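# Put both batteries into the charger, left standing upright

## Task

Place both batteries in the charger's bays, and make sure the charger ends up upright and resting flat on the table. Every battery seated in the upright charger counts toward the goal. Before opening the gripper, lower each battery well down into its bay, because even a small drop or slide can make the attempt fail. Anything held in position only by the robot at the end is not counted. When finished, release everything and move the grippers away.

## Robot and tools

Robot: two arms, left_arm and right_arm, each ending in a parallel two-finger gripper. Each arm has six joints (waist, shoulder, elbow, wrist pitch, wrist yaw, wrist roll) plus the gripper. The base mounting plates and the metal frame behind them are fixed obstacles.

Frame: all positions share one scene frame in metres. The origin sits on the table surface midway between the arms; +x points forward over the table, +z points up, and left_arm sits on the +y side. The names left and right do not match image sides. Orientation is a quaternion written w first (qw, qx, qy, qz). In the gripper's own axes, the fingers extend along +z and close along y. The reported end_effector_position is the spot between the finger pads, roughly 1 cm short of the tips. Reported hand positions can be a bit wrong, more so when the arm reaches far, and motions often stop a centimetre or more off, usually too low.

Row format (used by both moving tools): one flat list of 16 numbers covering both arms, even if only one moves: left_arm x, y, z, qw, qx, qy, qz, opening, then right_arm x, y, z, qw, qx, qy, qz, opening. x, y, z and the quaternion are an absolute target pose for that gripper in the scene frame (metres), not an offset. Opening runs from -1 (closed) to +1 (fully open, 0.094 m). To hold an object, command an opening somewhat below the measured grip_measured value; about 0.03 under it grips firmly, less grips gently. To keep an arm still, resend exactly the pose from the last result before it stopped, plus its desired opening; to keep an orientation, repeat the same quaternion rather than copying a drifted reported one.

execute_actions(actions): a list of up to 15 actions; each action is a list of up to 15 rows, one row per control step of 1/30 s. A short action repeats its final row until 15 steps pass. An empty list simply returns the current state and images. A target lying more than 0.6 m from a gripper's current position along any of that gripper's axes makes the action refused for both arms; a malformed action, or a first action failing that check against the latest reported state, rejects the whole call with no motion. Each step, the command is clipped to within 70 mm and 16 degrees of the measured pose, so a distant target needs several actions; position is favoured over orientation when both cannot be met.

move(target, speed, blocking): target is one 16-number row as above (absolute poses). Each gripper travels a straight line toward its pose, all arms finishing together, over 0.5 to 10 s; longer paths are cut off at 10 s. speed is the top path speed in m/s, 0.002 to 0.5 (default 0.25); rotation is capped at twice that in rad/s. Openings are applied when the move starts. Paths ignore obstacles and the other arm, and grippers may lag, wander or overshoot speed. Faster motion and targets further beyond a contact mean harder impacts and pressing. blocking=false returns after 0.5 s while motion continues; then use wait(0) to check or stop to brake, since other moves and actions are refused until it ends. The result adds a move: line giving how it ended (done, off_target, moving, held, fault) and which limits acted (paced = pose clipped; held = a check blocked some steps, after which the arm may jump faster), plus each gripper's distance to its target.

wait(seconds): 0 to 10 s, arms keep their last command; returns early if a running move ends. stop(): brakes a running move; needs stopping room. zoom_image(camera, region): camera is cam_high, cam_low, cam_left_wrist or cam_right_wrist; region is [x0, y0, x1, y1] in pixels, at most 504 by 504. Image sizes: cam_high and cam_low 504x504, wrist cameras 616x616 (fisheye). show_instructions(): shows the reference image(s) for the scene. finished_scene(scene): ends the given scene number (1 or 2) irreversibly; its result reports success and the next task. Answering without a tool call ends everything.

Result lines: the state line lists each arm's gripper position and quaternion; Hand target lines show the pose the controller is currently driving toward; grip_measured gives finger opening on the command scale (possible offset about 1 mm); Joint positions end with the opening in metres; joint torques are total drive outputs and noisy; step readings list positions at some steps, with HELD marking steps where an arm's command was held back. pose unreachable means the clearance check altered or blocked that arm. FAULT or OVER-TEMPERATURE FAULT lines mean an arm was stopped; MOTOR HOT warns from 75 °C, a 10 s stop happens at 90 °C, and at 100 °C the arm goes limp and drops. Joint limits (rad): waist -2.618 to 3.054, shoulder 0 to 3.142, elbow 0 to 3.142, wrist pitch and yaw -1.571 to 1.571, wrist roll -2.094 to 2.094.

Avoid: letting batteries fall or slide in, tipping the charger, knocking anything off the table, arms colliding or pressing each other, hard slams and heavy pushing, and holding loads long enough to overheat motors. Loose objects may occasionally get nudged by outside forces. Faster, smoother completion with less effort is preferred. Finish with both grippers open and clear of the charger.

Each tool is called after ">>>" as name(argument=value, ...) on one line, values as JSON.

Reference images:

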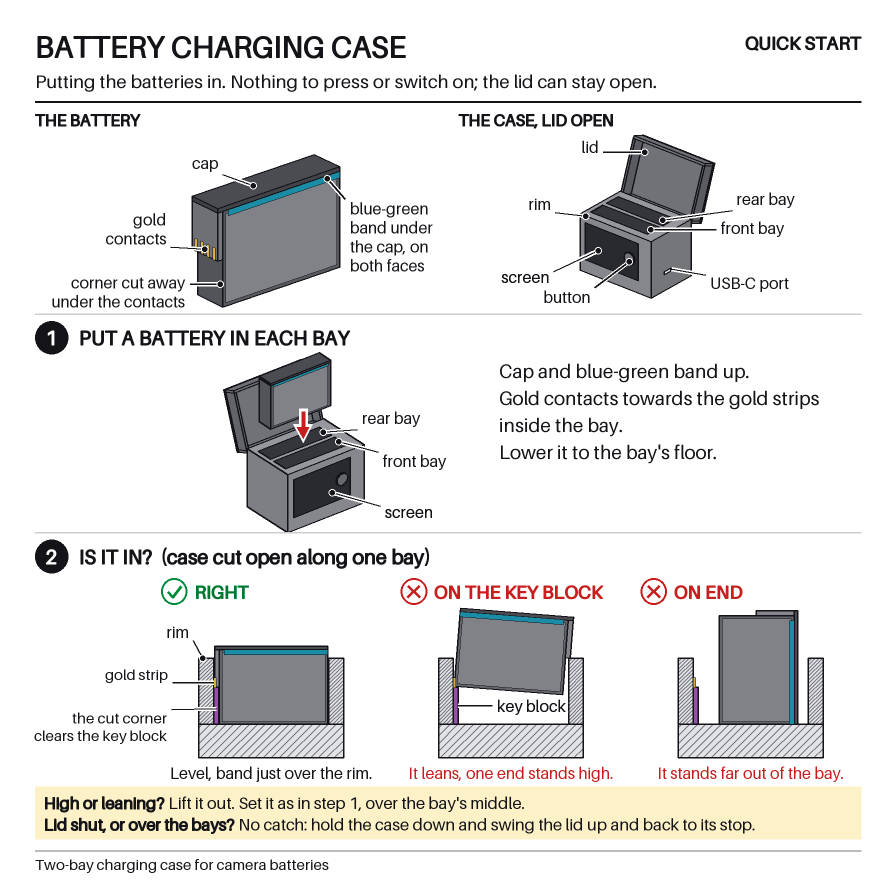

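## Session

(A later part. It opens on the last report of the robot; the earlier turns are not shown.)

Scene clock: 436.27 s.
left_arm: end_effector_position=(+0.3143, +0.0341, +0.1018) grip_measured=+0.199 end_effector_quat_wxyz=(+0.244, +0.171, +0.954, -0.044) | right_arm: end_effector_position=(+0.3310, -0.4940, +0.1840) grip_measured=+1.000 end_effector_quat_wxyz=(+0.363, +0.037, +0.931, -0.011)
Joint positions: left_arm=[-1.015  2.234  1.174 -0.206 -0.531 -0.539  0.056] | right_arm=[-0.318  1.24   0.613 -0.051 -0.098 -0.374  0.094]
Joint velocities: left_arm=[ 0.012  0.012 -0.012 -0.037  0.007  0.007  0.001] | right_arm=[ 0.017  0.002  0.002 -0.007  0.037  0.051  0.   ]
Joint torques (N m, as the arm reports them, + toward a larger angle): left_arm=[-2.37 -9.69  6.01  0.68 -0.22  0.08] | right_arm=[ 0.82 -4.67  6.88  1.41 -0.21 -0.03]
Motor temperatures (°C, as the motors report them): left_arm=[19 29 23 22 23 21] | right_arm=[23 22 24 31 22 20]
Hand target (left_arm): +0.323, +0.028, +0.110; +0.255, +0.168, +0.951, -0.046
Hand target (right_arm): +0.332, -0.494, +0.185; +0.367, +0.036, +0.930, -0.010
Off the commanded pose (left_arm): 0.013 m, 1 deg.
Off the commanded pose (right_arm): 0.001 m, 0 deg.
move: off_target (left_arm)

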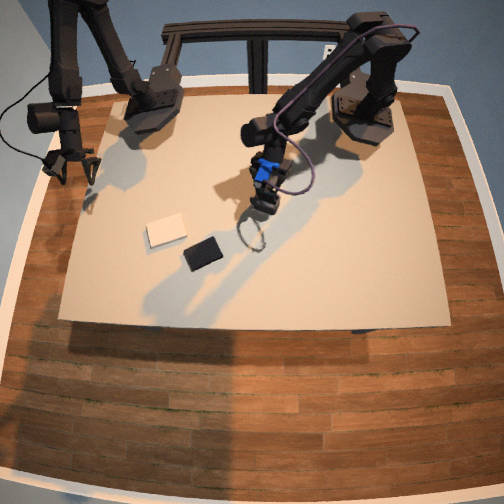

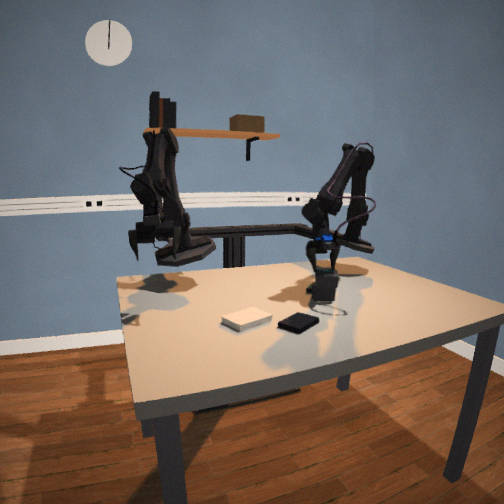

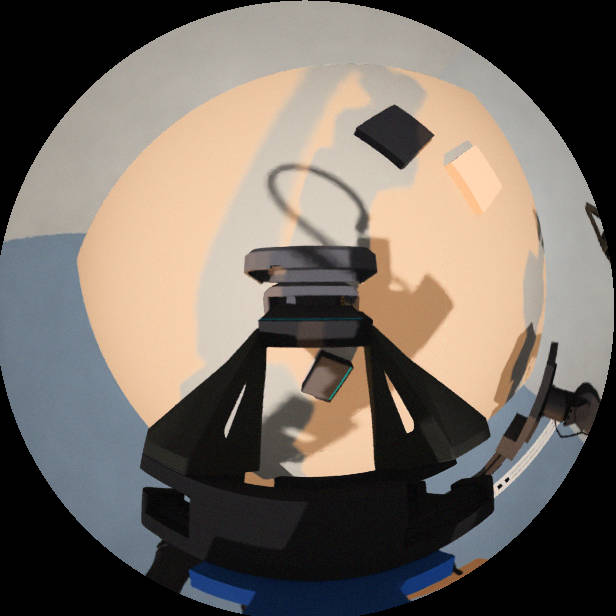

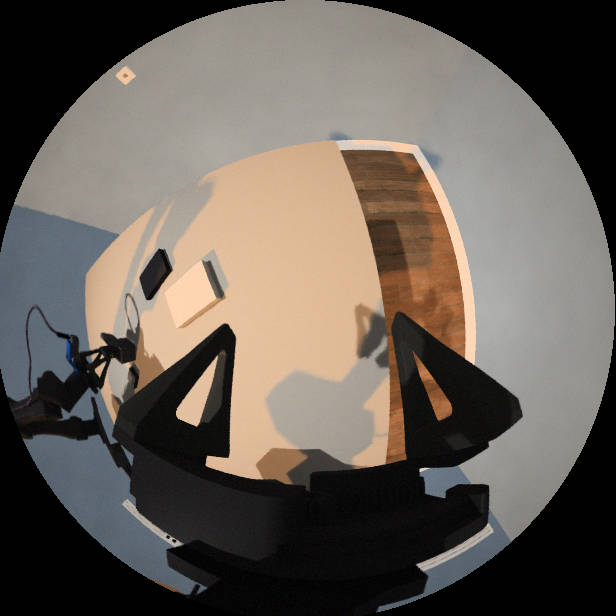

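>>> move(target=[0.329,0.030,0.106,0.263,0.167,0.949,-0.046,0.17,0.332,-0.494,0.185,0.367,0.036,0.930,-0.010,1], speed=0.02)

>>> zoom_image(camera="cam_left_wrist", region=[200, 170, 430, 400])

Scene clock: 443.73 s.
left_arm: end_effector_position=(+0.3197, +0.0347, +0.1017) grip_measured=+0.199 end_effector_quat_wxyz=(+0.248, +0.174, +0.952, -0.044) | right_arm: end_effector_position=(+0.3309, -0.4940, +0.1839) grip_measured=+1.000 end_effector_quat_wxyz=(+0.363, +0.037, +0.931, -0.011)
Joint positions: left_arm=[-1.004  2.235  1.174 -0.189 -0.532 -0.516  0.056] | right_arm=[-0.318  1.24   0.613 -0.051 -0.098 -0.374  0.094]
Joint velocities: left_arm=[ 0.012 -0.012 -0.012  0.066 -0.066 -0.051 -0.001] | right_arm=[-0.007 -0.002  0.007  0.007 -0.022 -0.066  0.   ]
Joint torques (N m, as the arm reports them, + toward a larger angle): left_arm=[-2.22 -9.17  4.96  0.9  -0.3   0.08] | right_arm=[ 0.78 -4.57  6.78  1.37 -0.2  -0.03]
Motor temperatures (°C, as the motors report them): left_arm=[19 29 23 22 23 21] | right_arm=[23 22 24 31 22 20]
Hand target (left_arm): +0.329, +0.030, +0.106; +0.263, +0.167, +0.949, -0.046
Hand target (right_arm): +0.332, -0.494, +0.185; +0.367, +0.036, +0.930, -0.010
Off the commanded pose (left_arm): 0.011 m, 2 deg.
Off the commanded pose (right_arm): 0.002 m, 0 deg.
move: off_target (left_arm)

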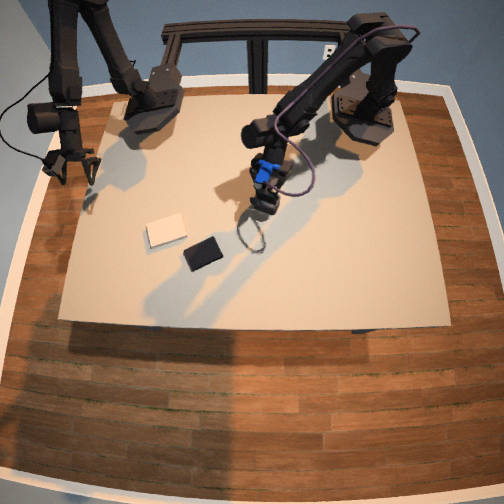

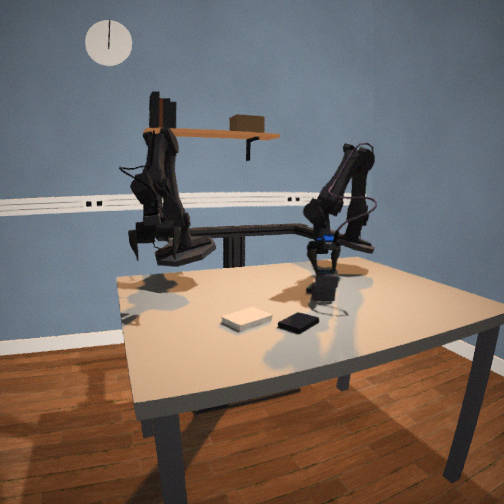

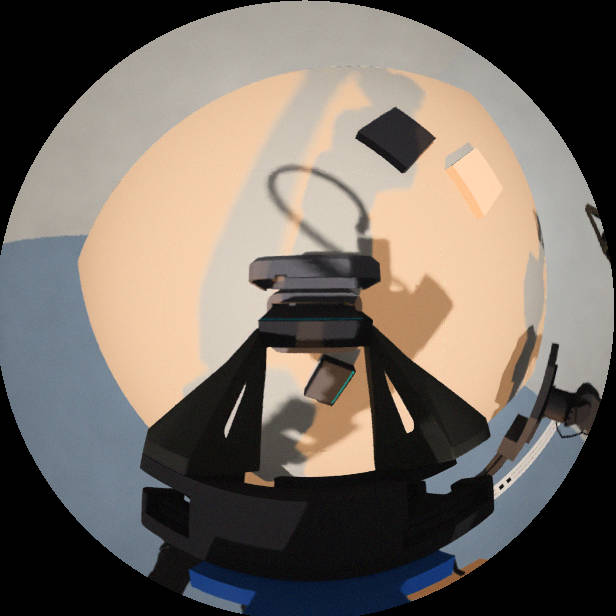

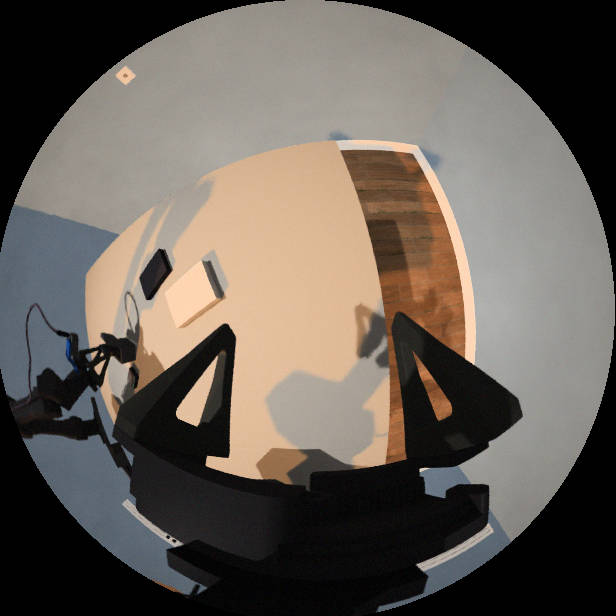

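Region (200, 170, 430, 400) of cam_left_wrist's 616x616 image, scaled by 2.191, with more detail than that image has.

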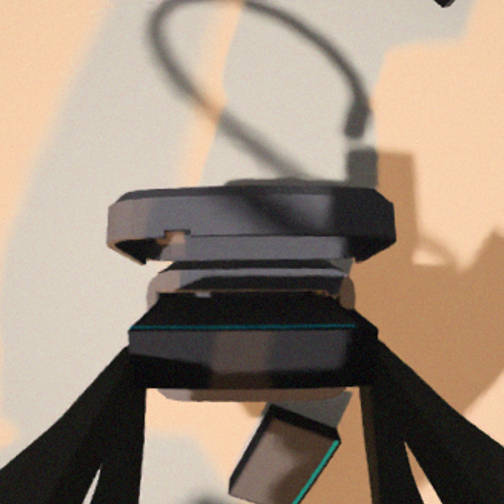

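>>> move(target=[0.326,0.031,0.090,0.26,0.167,0.950,-0.046,0.17,0.332,-0.494,0.185,0.367,0.036,0.930,-0.010,1], speed=0.015)

>>> zoom_image(camera="cam_left_wrist", region=[220, 210, 420, 400])

>>> zoom_image(camera="cam_low", region=[280, 220, 380, 320])

Scene clock: 448.47 s.
left_arm: end_effector_position=(+0.3227, +0.0294, +0.0923) grip_measured=+0.199 end_effector_quat_wxyz=(+0.255, +0.169, +0.951, -0.050) | right_arm: end_effector_position=(+0.3309, -0.4940, +0.1839) grip_measured=+1.000 end_effector_quat_wxyz=(+0.363, +0.037, +0.931, -0.011)
Joint positions: left_arm=[-0.999  2.27   1.174 -0.132 -0.534 -0.512  0.056] | right_arm=[-0.318  1.24   0.613 -0.051 -0.098 -0.374  0.094]
Joint velocities: left_arm=[-0.007  0.007 -0.007 -0.066 -0.051 -0.007  0.   ] | right_arm=[-0.002 -0.007  0.007  0.022  0.007  0.022  0.   ]
Joint torques (N m, as the arm reports them, + toward a larger angle): left_arm=[-2.1  -9.39  3.75  0.94 -0.21  0.1 ] | right_arm=[ 0.81 -4.66  6.85  1.44 -0.17 -0.02]
Motor temperatures (°C, as the motors report them): left_arm=[19 29 23 22 23 21] | right_arm=[23 22 24 31 22 20]
Hand target (left_arm): +0.326, +0.031, +0.090; +0.260, +0.167, +0.950, -0.046
Hand target (right_arm): +0.332, -0.494, +0.185; +0.367, +0.036, +0.930, -0.010
Off the commanded pose (left_arm): 0.004 m, 1 deg.
Off the commanded pose (right_arm): 0.002 m, 0 deg.
move: done

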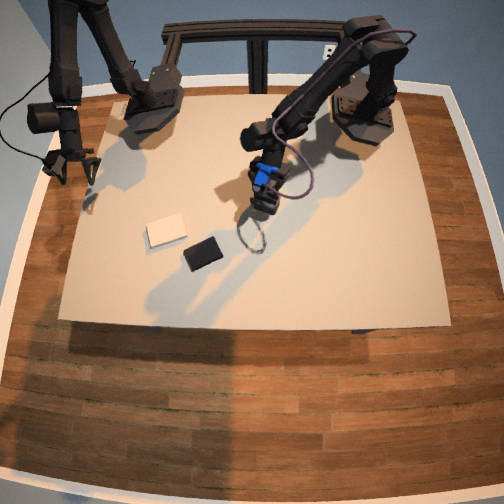

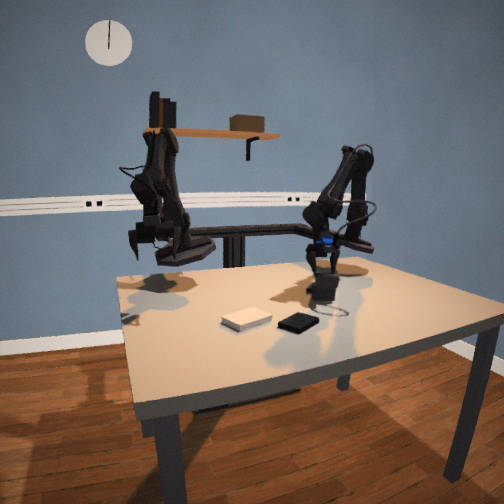

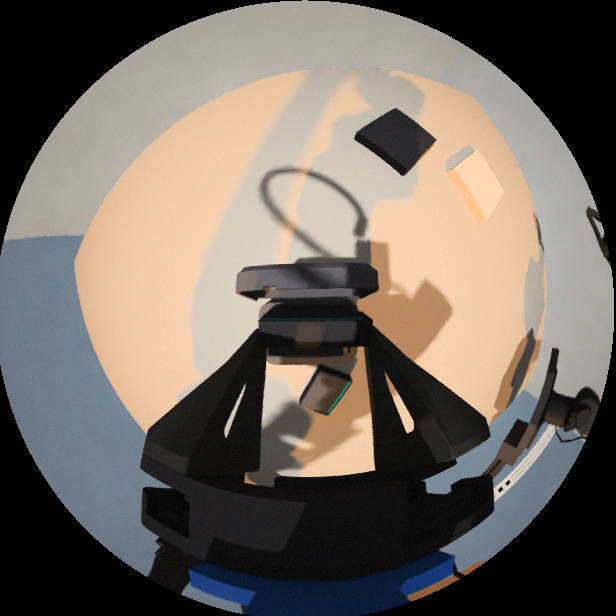

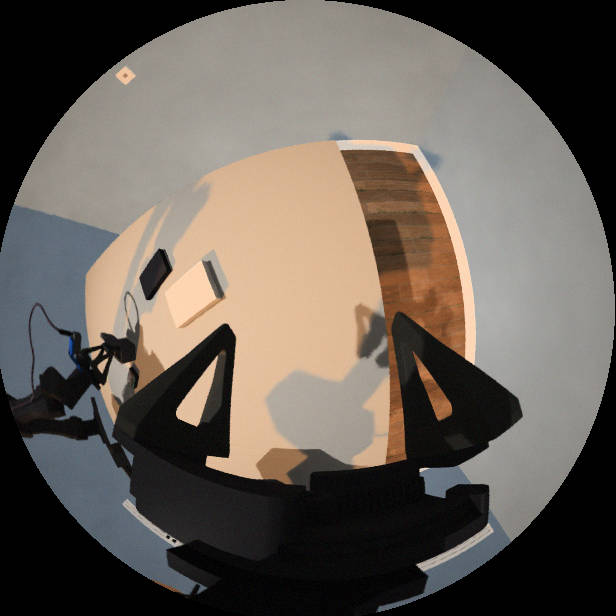

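Region (220, 210, 420, 400) of cam_left_wrist's 616x616 image, scaled by 2.520, with more detail than that image has; it fills the top 479 rows of this view, and the rest is white.

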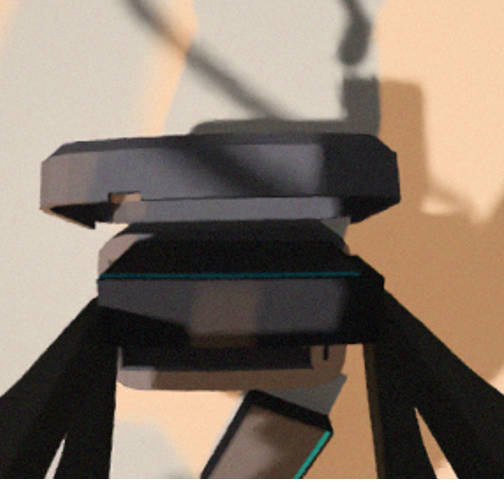

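Region (280, 220, 380, 320) of cam_low's 504x504 image, scaled by 5.040, with more detail than that image has.

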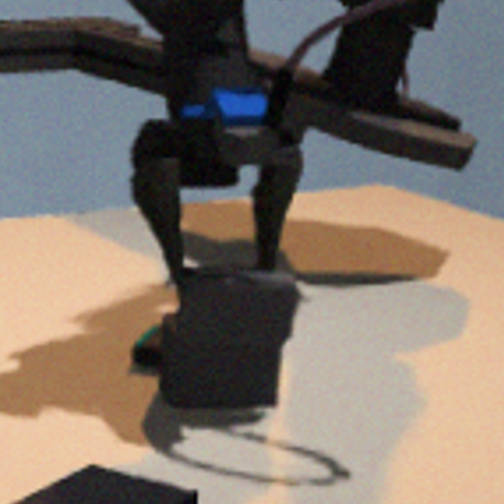

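>>> move(target=[0.322,0.037,0.092,0.258,0.167,0.950,-0.046,0.17,0.332,-0.494,0.185,0.367,0.036,0.930,-0.010,1], speed=0.01)

>>> zoom_image(camera="cam_left_wrist", region=[220, 210, 420, 400])

Scene clock: 454.33 s.
left_arm: end_effector_position=(+0.3232, +0.0295, +0.0916) grip_measured=+0.199 end_effector_quat_wxyz=(+0.259, +0.166, +0.950, -0.052) | right_arm: end_effector_position=(+0.3309, -0.4940, +0.1839) grip_measured=+1.000 end_effector_quat_wxyz=(+0.363, +0.037, +0.931, -0.011)
Joint positions: left_arm=[-0.999  2.27   1.163 -0.112 -0.538 -0.512  0.056] | right_arm=[-0.318  1.24   0.613 -0.051 -0.098 -0.374  0.094]
Joint velocities: left_arm=[ 0.002  0.002 -0.007  0.007 -0.037 -0.037  0.   ] | right_arm=[ 0.002 -0.017 -0.012 -0.007  0.037 -0.022  0.   ]
Joint torques (N m, as the arm reports them, + toward a larger angle): left_arm=[ -2.16 -11.61   2.6    0.76  -0.18   0.08] | right_arm=[ 0.76 -4.53  6.75  1.42 -0.2  -0.02]
Motor temperatures (°C, as the motors report them): left_arm=[19 29 23 22 23 21] | right_arm=[23 22 24 31 22 20]
Hand target (left_arm): +0.322, +0.037, +0.092; +0.258, +0.167, +0.950, -0.046
Hand target (right_arm): +0.332, -0.494, +0.185; +0.367, +0.036, +0.930, -0.010
Off the commanded pose (left_arm): 0.008 m, 1 deg.
Off the commanded pose (right_arm): 0.002 m, 0 deg.
move: done

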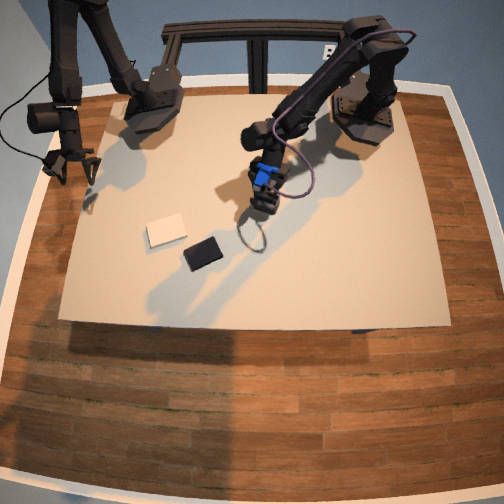

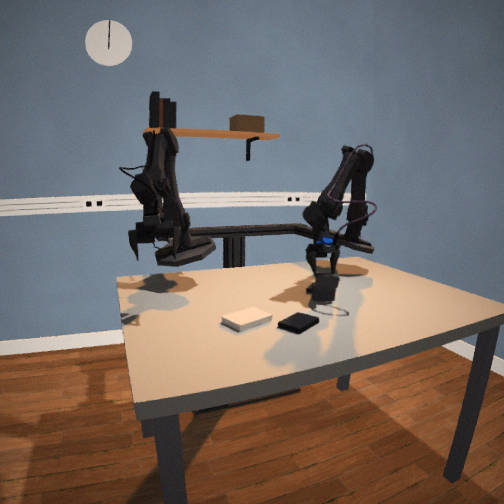

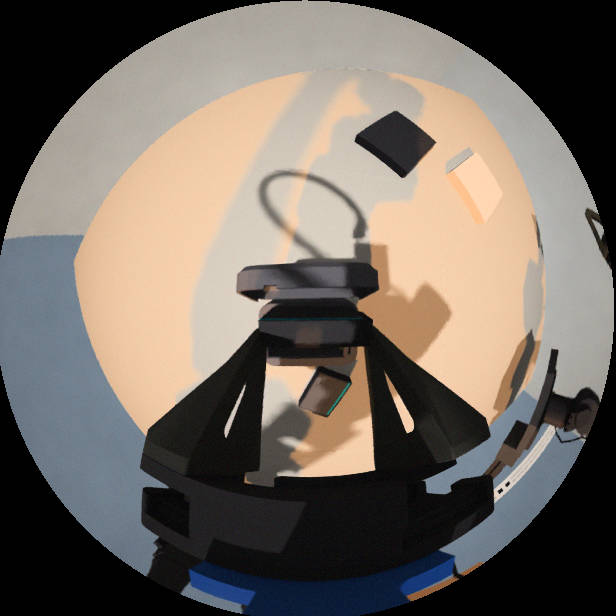

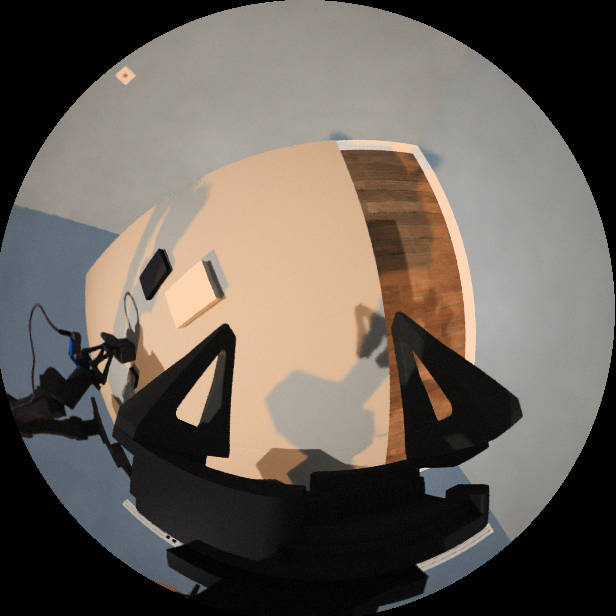

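Region (220, 210, 420, 400) of cam_left_wrist's 616x616 image, scaled by 2.520, with more detail than that image has; it fills the top 479 rows of this view, and the rest is white.

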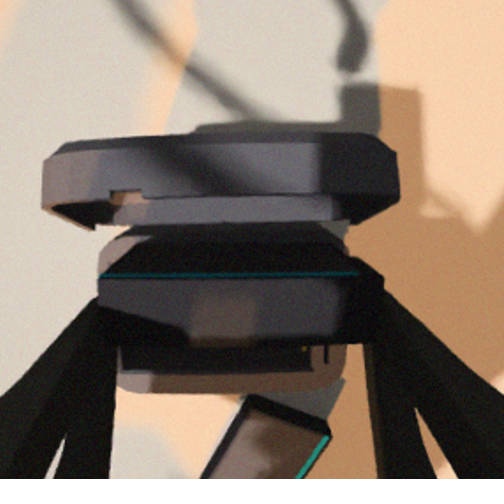

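>>> execute_actions(actions=[[[0.314,0.046,0.093,0.258,0.167,0.950,-0.046,0.17,0.332,-0.494,0.185,0.367,0.036,0.930,-0.010,1],[0.314,0.046,0.093,0.258,0.167,0.950,-0.046,0.17,0.332,-0.494,0.185,0.367,0.036,0.930,-0.010,1],[0.314,0.046,0.093,0.258,0.167,0.950,-0.046,0.17,0.332,-0.494,0.185,0.367,0.036,0.930,-0.010,1],[0.320,0.035,0.093,0.258,0.167,0.950,-0.046,0.17,0.332,-0.494,0.185,0.367,0.036,0.930,-0.010,1]]])

>>> zoom_image(camera="cam_left_wrist", region=[220, 210, 420, 400])

Scene clock: 464.67 s.
left_arm: end_effector_position=(+0.3191, +0.0369, +0.0915) grip_measured=+0.199 end_effector_quat_wxyz=(+0.259, +0.166, +0.950, -0.051) | right_arm: end_effector_position=(+0.3309, -0.4940, +0.1839) grip_measured=+1.000 end_effector_quat_wxyz=(+0.363, +0.037, +0.931, -0.011)
Joint positions: left_arm=[-0.999  2.247  1.123 -0.096 -0.539 -0.514  0.056] | right_arm=[-0.318  1.24   0.613 -0.051 -0.098 -0.374  0.094]
Joint velocities: left_arm=[-0.012 -0.002 -0.002 -0.007 -0.037 -0.007  0.001] | right_arm=[-0.007 -0.007 -0.007 -0.007  0.022 -0.022  0.   ]
Joint torques (N m, as the arm reports them, + toward a larger angle): left_arm=[-2.69 -9.15  5.21  0.63 -0.18  0.  ] | right_arm=[ 0.78 -4.63  6.8   1.43 -0.19 -0.04]
Motor temperatures (°C, as the motors report them): left_arm=[19 30 23 22 23 21] | right_arm=[23 22 24 31 22 20]
Hand target (left_arm): +0.320, +0.035, +0.093; +0.258, +0.167, +0.950, -0.046
Hand target (right_arm): +0.332, -0.494, +0.185; +0.367, +0.036, +0.930, -0.010
Off the commanded pose (left_arm): 0.003 m, 1 deg.
Off the commanded pose (right_arm): 0.002 m, 0 deg.
Step readings (end_effector_position):
0: left_arm (+0.3233, +0.0294, +0.0916) | right_arm (+0.3309, -0.4940, +0.1839)
1: left_arm (+0.3227, +0.0303, +0.0918) | right_arm (+0.3309, -0.4940, +0.1839)
2: left_arm (+0.3208, +0.0332, +0.0914) | right_arm (+0.3309, -0.4940, +0.1839)
4: left_arm (+0.3183, +0.0372, +0.0908) | right_arm (+0.3309, -0.4940, +0.1839)
8: left_arm (+0.3191, +0.0369, +0.0915) | right_arm (+0.3309, -0.4940, +0.1839)
15: end_effector_position above

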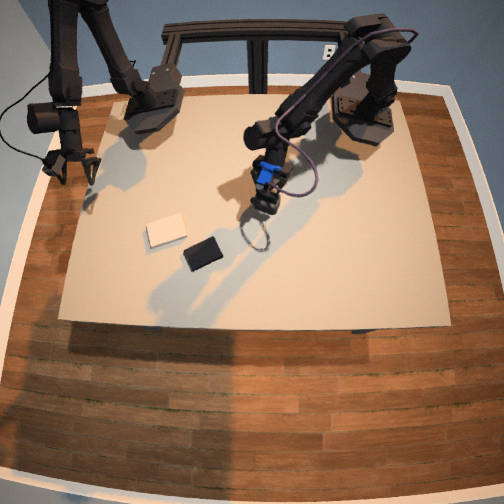

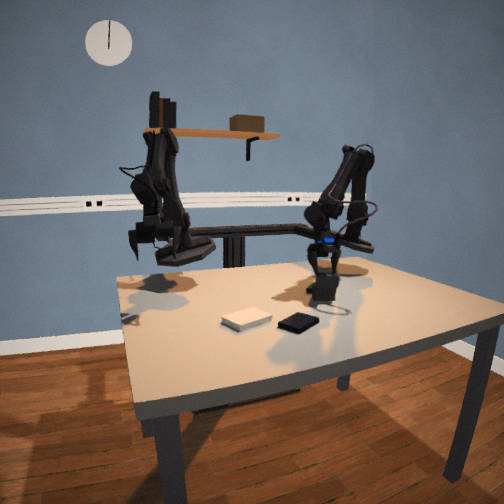

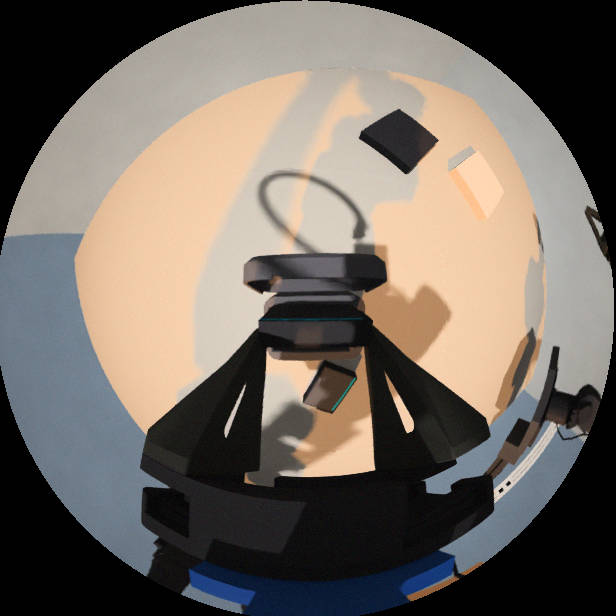

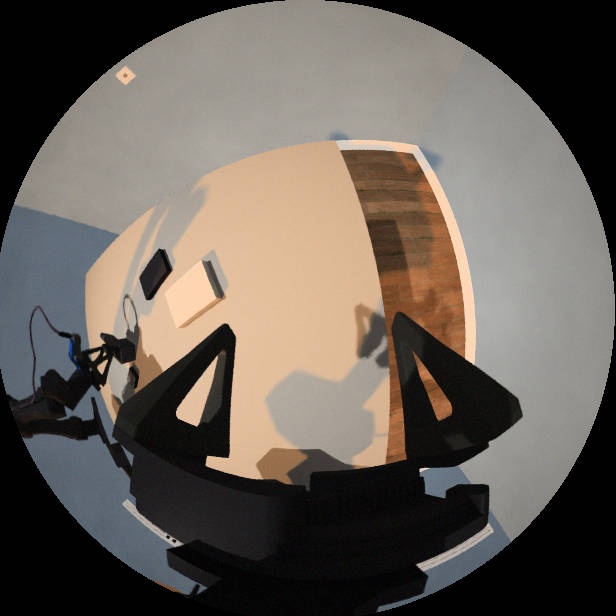

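Region (220, 210, 420, 400) of cam_left_wrist's 616x616 image, scaled by 2.520, with more detail than that image has; it fills the top 479 rows of this view, and the rest is white.

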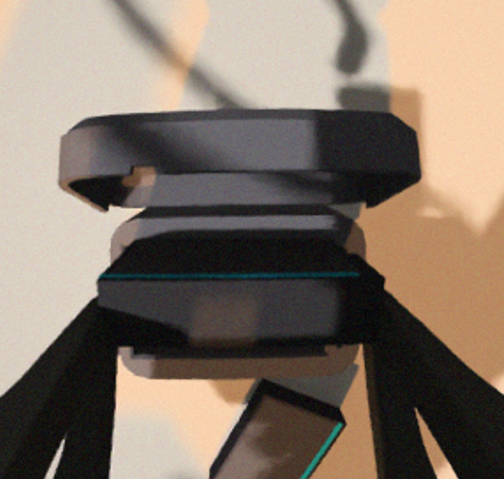

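>>> move(target=[0.319,0.037,0.083,0.258,0.167,0.950,-0.046,0.17,0.332,-0.494,0.185,0.367,0.036,0.930,-0.010,1], speed=0.02)

>>> zoom_image(camera="cam_left_wrist", region=[220, 210, 420, 400])

Scene clock: 472.37 s.
left_arm: end_effector_position=(+0.3218, +0.0355, +0.0914) grip_measured=+0.199 end_effector_quat_wxyz=(+0.266, +0.161, +0.949, -0.051) | right_arm: end_effector_position=(+0.3309, -0.4940, +0.1839) grip_measured=+1.000 end_effector_quat_wxyz=(+0.363, +0.037, +0.931, -0.011)
Joint positions: left_arm=[-0.999  2.253  1.123 -0.077 -0.549 -0.514  0.056] | right_arm=[-0.318  1.24   0.613 -0.051 -0.098 -0.374  0.094]
Joint velocities: left_arm=[-0.007 -0.012 -0.007  0.051 -0.051  0.022  0.   ] | right_arm=[-0.007  0.002  0.007 -0.022  0.037  0.007  0.   ]
Joint torques (N m, as the arm reports them, + toward a larger angle): left_arm=[-2.22 -8.11  4.1   0.76 -0.05  0.06] | right_arm=[ 0.72 -4.61  6.75  1.4  -0.22 -0.02]
Motor temperatures (°C, as the motors report them): left_arm=[19 30 23 22 23 21] | right_arm=[23 22 24 31 22 20]
Hand target (left_arm): +0.319, +0.037, +0.083; +0.258, +0.167, +0.950, -0.046
Hand target (right_arm): +0.332, -0.494, +0.185; +0.367, +0.036, +0.930, -0.010
Off the commanded pose (left_arm): 0.009 m, 1 deg.
Off the commanded pose (right_arm): 0.002 m, 0 deg.
move: done

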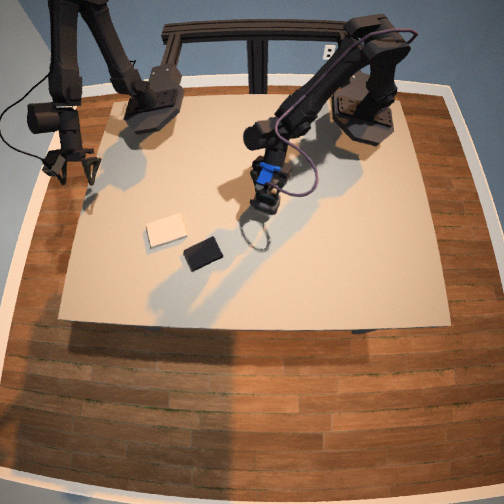

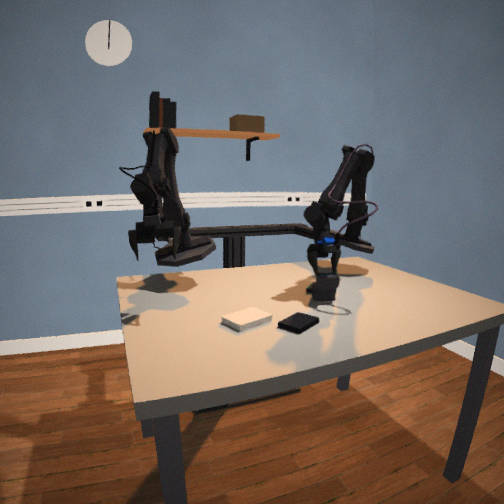

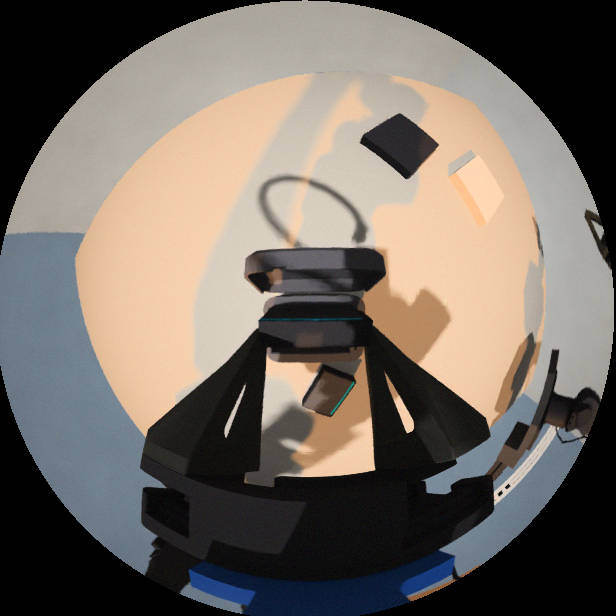

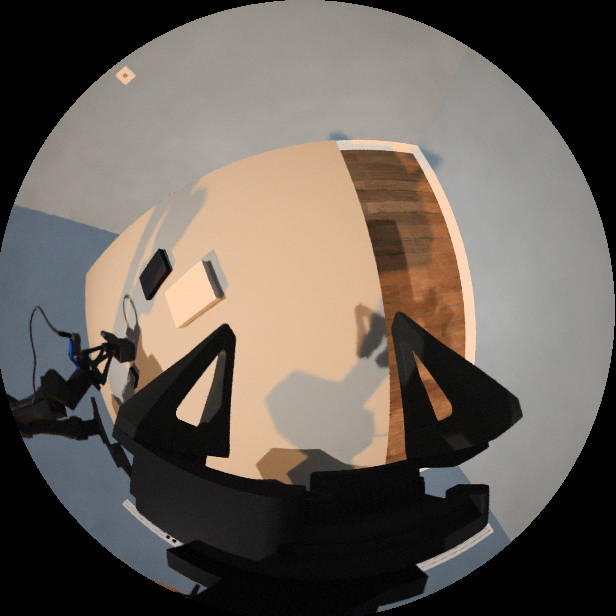

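Region (220, 210, 420, 400) of cam_left_wrist's 616x616 image, scaled by 2.520, with more detail than that image has; it fills the top 479 rows of this view, and the rest is white.

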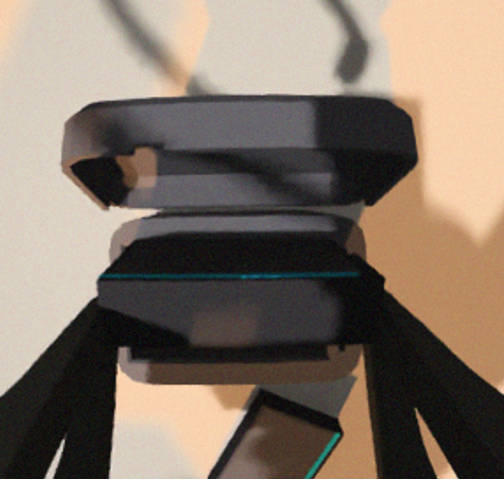

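>>> zoom_image(camera="cam_low", region=[290, 240, 360, 310])

>>> zoom_image(camera="cam_high", region=[230, 150, 310, 230])

Region (290, 240, 360, 310) of cam_low's 504x504 image, scaled by 7.200, with more detail than that image has.

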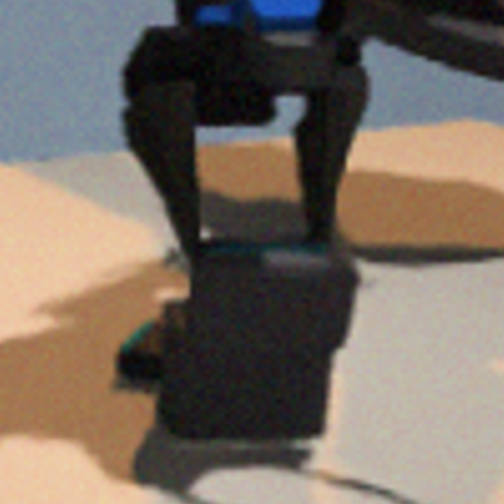

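Region (230, 150, 310, 230) of cam_high's 504x504 image, scaled by 6.300, with more detail than that image has.

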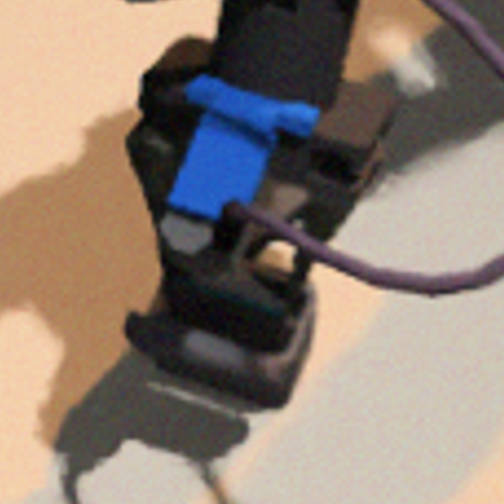

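>>> execute_actions(actions=[[[0.320,0.036,0.105,0.255,0.168,0.951,-0.045,0.17,0.332,-0.494,0.185,0.367,0.036,0.930,-0.010,1],[0.320,0.036,0.105,0.255,0.168,0.951,-0.045,0.17,0.332,-0.494,0.185,0.367,0.036,0.930,-0.010,1],[0.320,0.036,0.105,0.255,0.168,0.951,-0.045,0.17,0.332,-0.494,0.185,0.367,0.036,0.930,-0.010,1],[0.320,0.036,0.100,0.255,0.168,0.951,-0.045,0.17,0.332,-0.494,0.185,0.367,0.036,0.930,-0.010,1]]])

>>> zoom_image(camera="cam_left_wrist", region=[220, 210, 420, 400])

Scene clock: 486.07 s.
left_arm: end_effector_position=(+0.3189, +0.0387, +0.0915) grip_measured=+0.199 end_effector_quat_wxyz=(+0.257, +0.165, +0.951, -0.046) | right_arm: end_effector_position=(+0.3309, -0.4940, +0.1839) grip_measured=+1.000 end_effector_quat_wxyz=(+0.363, +0.037, +0.931, -0.011)
Joint positions: left_arm=[-0.999  2.247  1.128 -0.112 -0.544 -0.518  0.056] | right_arm=[-0.318  1.24   0.613 -0.051 -0.098 -0.374  0.094]
Joint velocities: left_arm=[ 0.012 -0.002  0.002  0.007 -0.037  0.081 -0.001] | right_arm=[-0.002 -0.007 -0.012  0.007  0.066 -0.022  0.   ]
Joint torques (N m, as the arm reports them, + toward a larger angle): left_arm=[ -2.91 -10.99   5.45   0.42  -0.11   0.02] | right_arm=[ 0.78 -4.48  6.71  1.41 -0.17 -0.04]
Motor temperatures (°C, as the motors report them): left_arm=[19 29 23 22 23 21] | right_arm=[23 22 24 31 22 20]
Hand target (left_arm): +0.320, +0.036, +0.100; +0.256, +0.168, +0.951, -0.045
Hand target (right_arm): +0.332, -0.494, +0.185; +0.367, +0.036, +0.930, -0.010
Off the commanded pose (left_arm): 0.009 m, 0 deg.
Off the commanded pose (right_arm): 0.002 m, 0 deg.
Step readings (end_effector_position):
0: left_arm (+0.3221, +0.0353, +0.0914) | right_arm (+0.3309, -0.4940, +0.1839)
1: left_arm (+0.3217, +0.0359, +0.0917) | right_arm (+0.3309, -0.4940, +0.1839)
2: left_arm (+0.3207, +0.0366, +0.0920) | right_arm (+0.3309, -0.4940, +0.1839)
4: left_arm (+0.3190, +0.0386, +0.0916) | right_arm (+0.3309, -0.4940, +0.1839)
8: left_arm (+0.3189, +0.0387, +0.0915) | right_arm (+0.3309, -0.4940, +0.1839)
15: end_effector_position above

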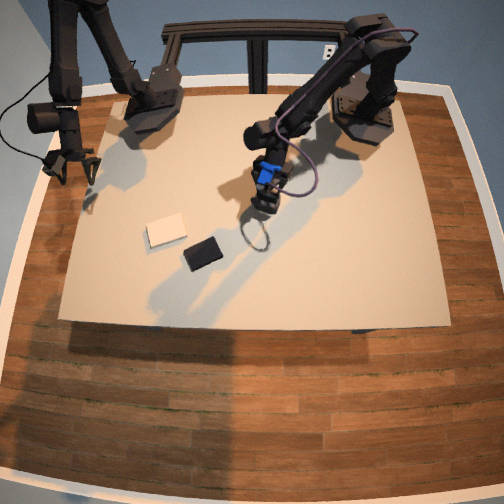

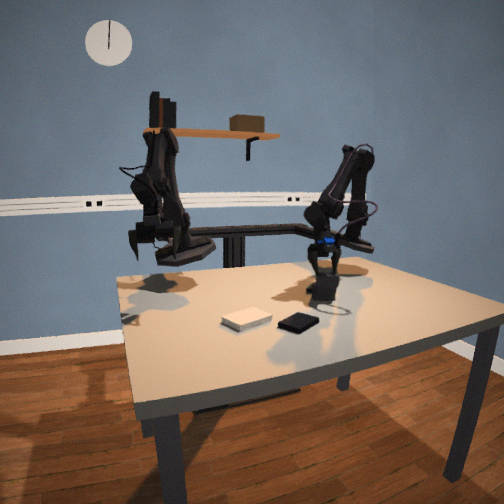

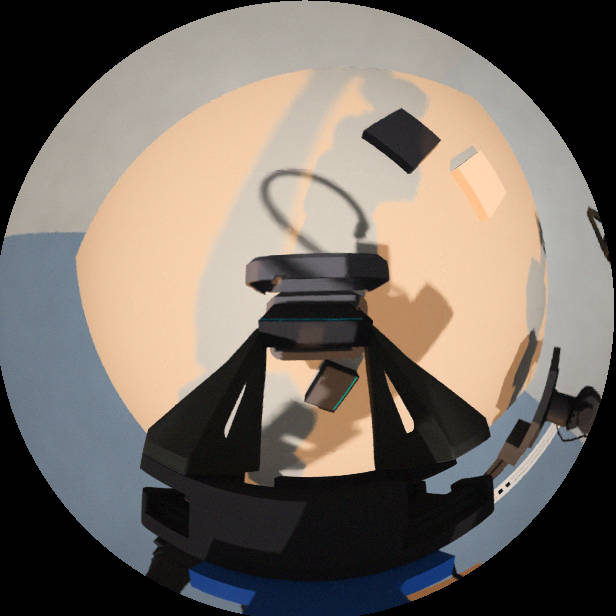

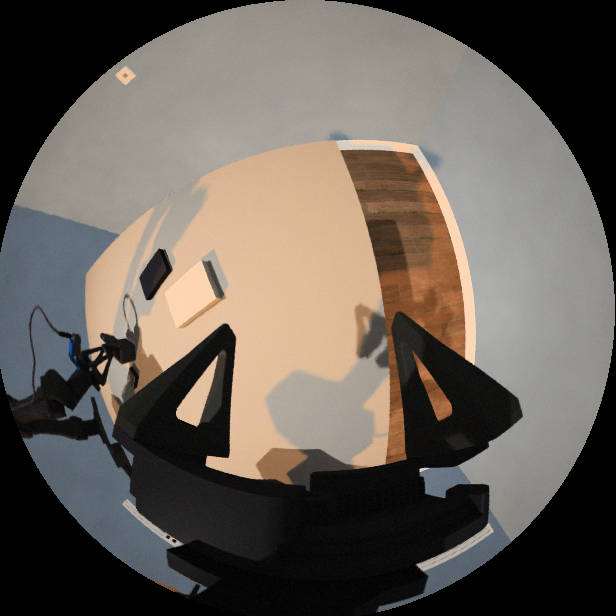

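Region (220, 210, 420, 400) of cam_left_wrist's 616x616 image, scaled by 2.520, with more detail than that image has; it fills the top 479 rows of this view, and the rest is white.

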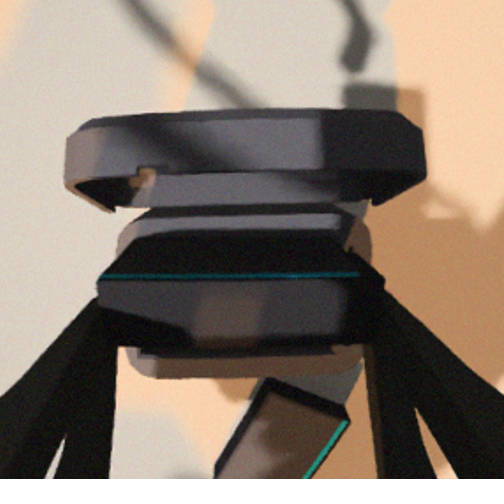

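>>> execute_actions(actions=[[[0.330,0.028,0.090,0.255,0.168,0.951,-0.045,0.17,0.332,-0.494,0.185,0.367,0.036,0.930,-0.010,1],[0.3205,0.0365,0.0915,0.255,0.168,0.951,-0.045,0.17,0.332,-0.494,0.185,0.367,0.036,0.930,-0.010,1]]])

>>> zoom_image(camera="cam_left_wrist", region=[220, 210, 420, 400])

Scene clock: 502.07 s.
left_arm: end_effector_position=(+0.3205, +0.0360, +0.0921) grip_measured=+0.199 end_effector_quat_wxyz=(+0.258, +0.165, +0.951, -0.048) | right_arm: end_effector_position=(+0.3309, -0.4940, +0.1839) grip_measured=+1.000 end_effector_quat_wxyz=(+0.363, +0.037, +0.931, -0.011)
Joint positions: left_arm=[-0.999  2.253  1.139 -0.114 -0.542 -0.517  0.056] | right_arm=[-0.318  1.24   0.613 -0.051 -0.098 -0.374  0.094]
Joint velocities: left_arm=[-0.007  0.002 -0.002  0.037  0.007  0.051 -0.   ] | right_arm=[-0.002  0.002  0.007  0.022  0.022  0.022  0.   ]
Joint torques (N m, as the arm reports them, + toward a larger angle): left_arm=[-2.35 -9.55  4.29  0.69 -0.14  0.02] | right_arm=[ 0.63 -4.71  6.77  1.38 -0.2  -0.04]
Motor temperatures (°C, as the motors report them): left_arm=[19 30 23 21 23 21] | right_arm=[23 22 25 31 22 20]
Hand target (left_arm): +0.320, +0.037, +0.091; +0.255, +0.168, +0.951, -0.045
Hand target (right_arm): +0.332, -0.494, +0.185; +0.367, +0.036, +0.930, -0.010
Off the commanded pose (left_arm): 0.001 m, 1 deg.
Off the commanded pose (right_arm): 0.002 m, 0 deg.
Step readings (end_effector_position):
0: left_arm (+0.3189, +0.0387, +0.0915) | right_arm (+0.3309, -0.4940, +0.1839)
1: left_arm (+0.3197, +0.0378, +0.0916) | right_arm (+0.3309, -0.4940, +0.1839)
2: left_arm (+0.3211, +0.0362, +0.0925) | right_arm (+0.3309, -0.4940, +0.1839)
4: left_arm (+0.3209, +0.0361, +0.0922) | right_arm (+0.3309, -0.4940, +0.1839)
8: left_arm (+0.3206, +0.0360, +0.0921) | right_arm (+0.3309, -0.4940, +0.1839)
15: end_effector_position above

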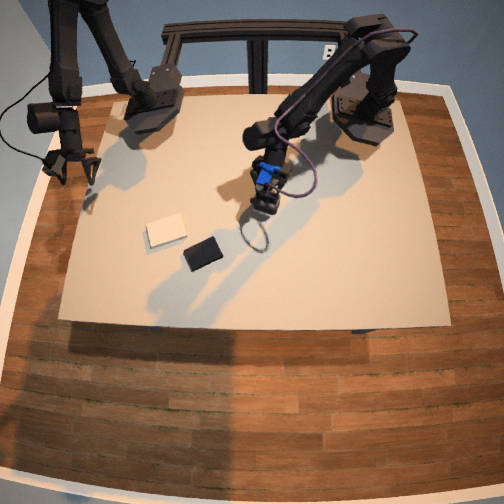

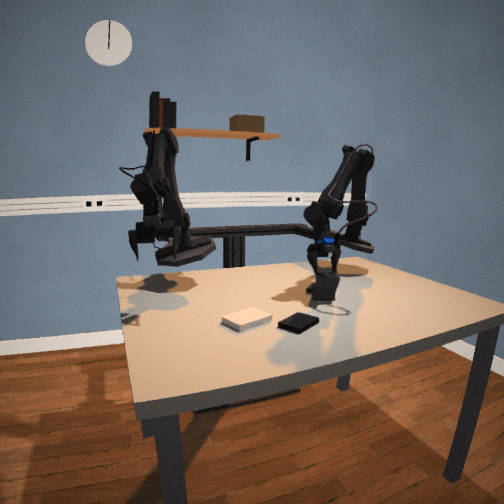

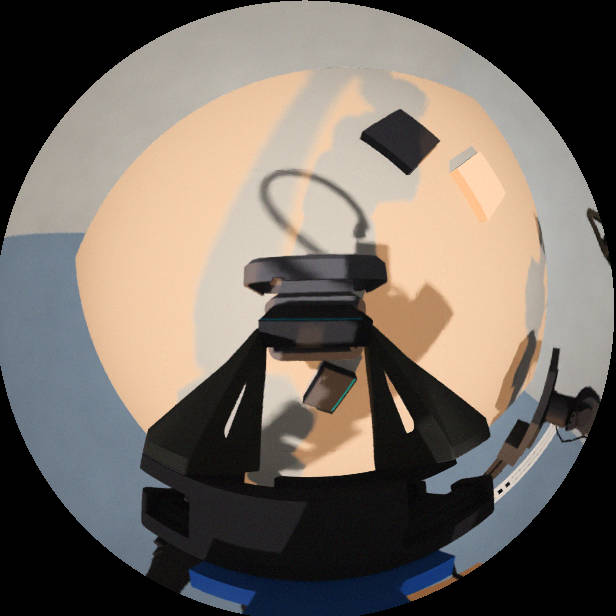

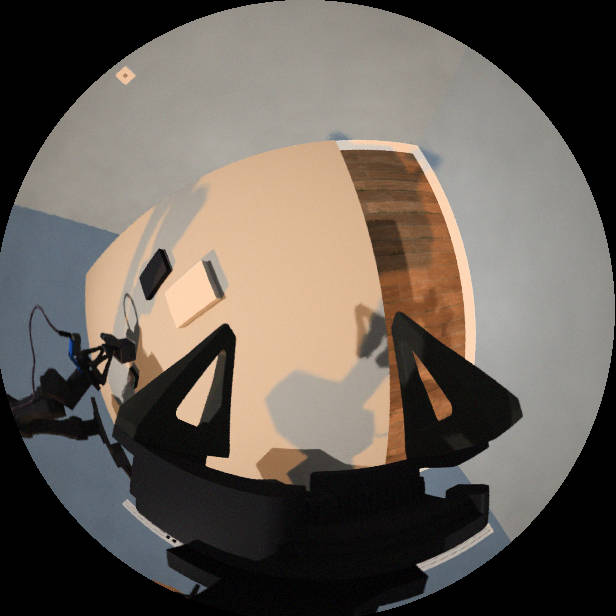

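Region (220, 210, 420, 400) of cam_left_wrist's 616x616 image, scaled by 2.520, with more detail than that image has; it fills the top 479 rows of this view, and the rest is white.

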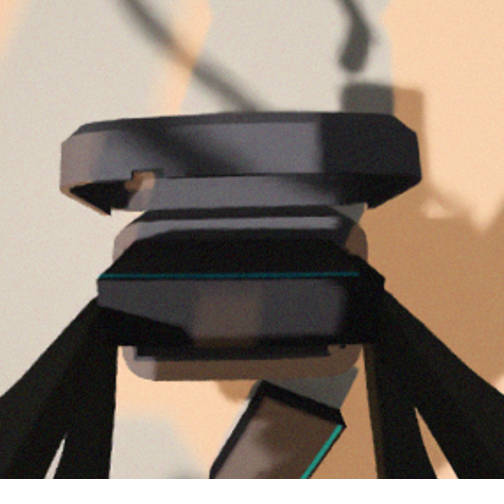

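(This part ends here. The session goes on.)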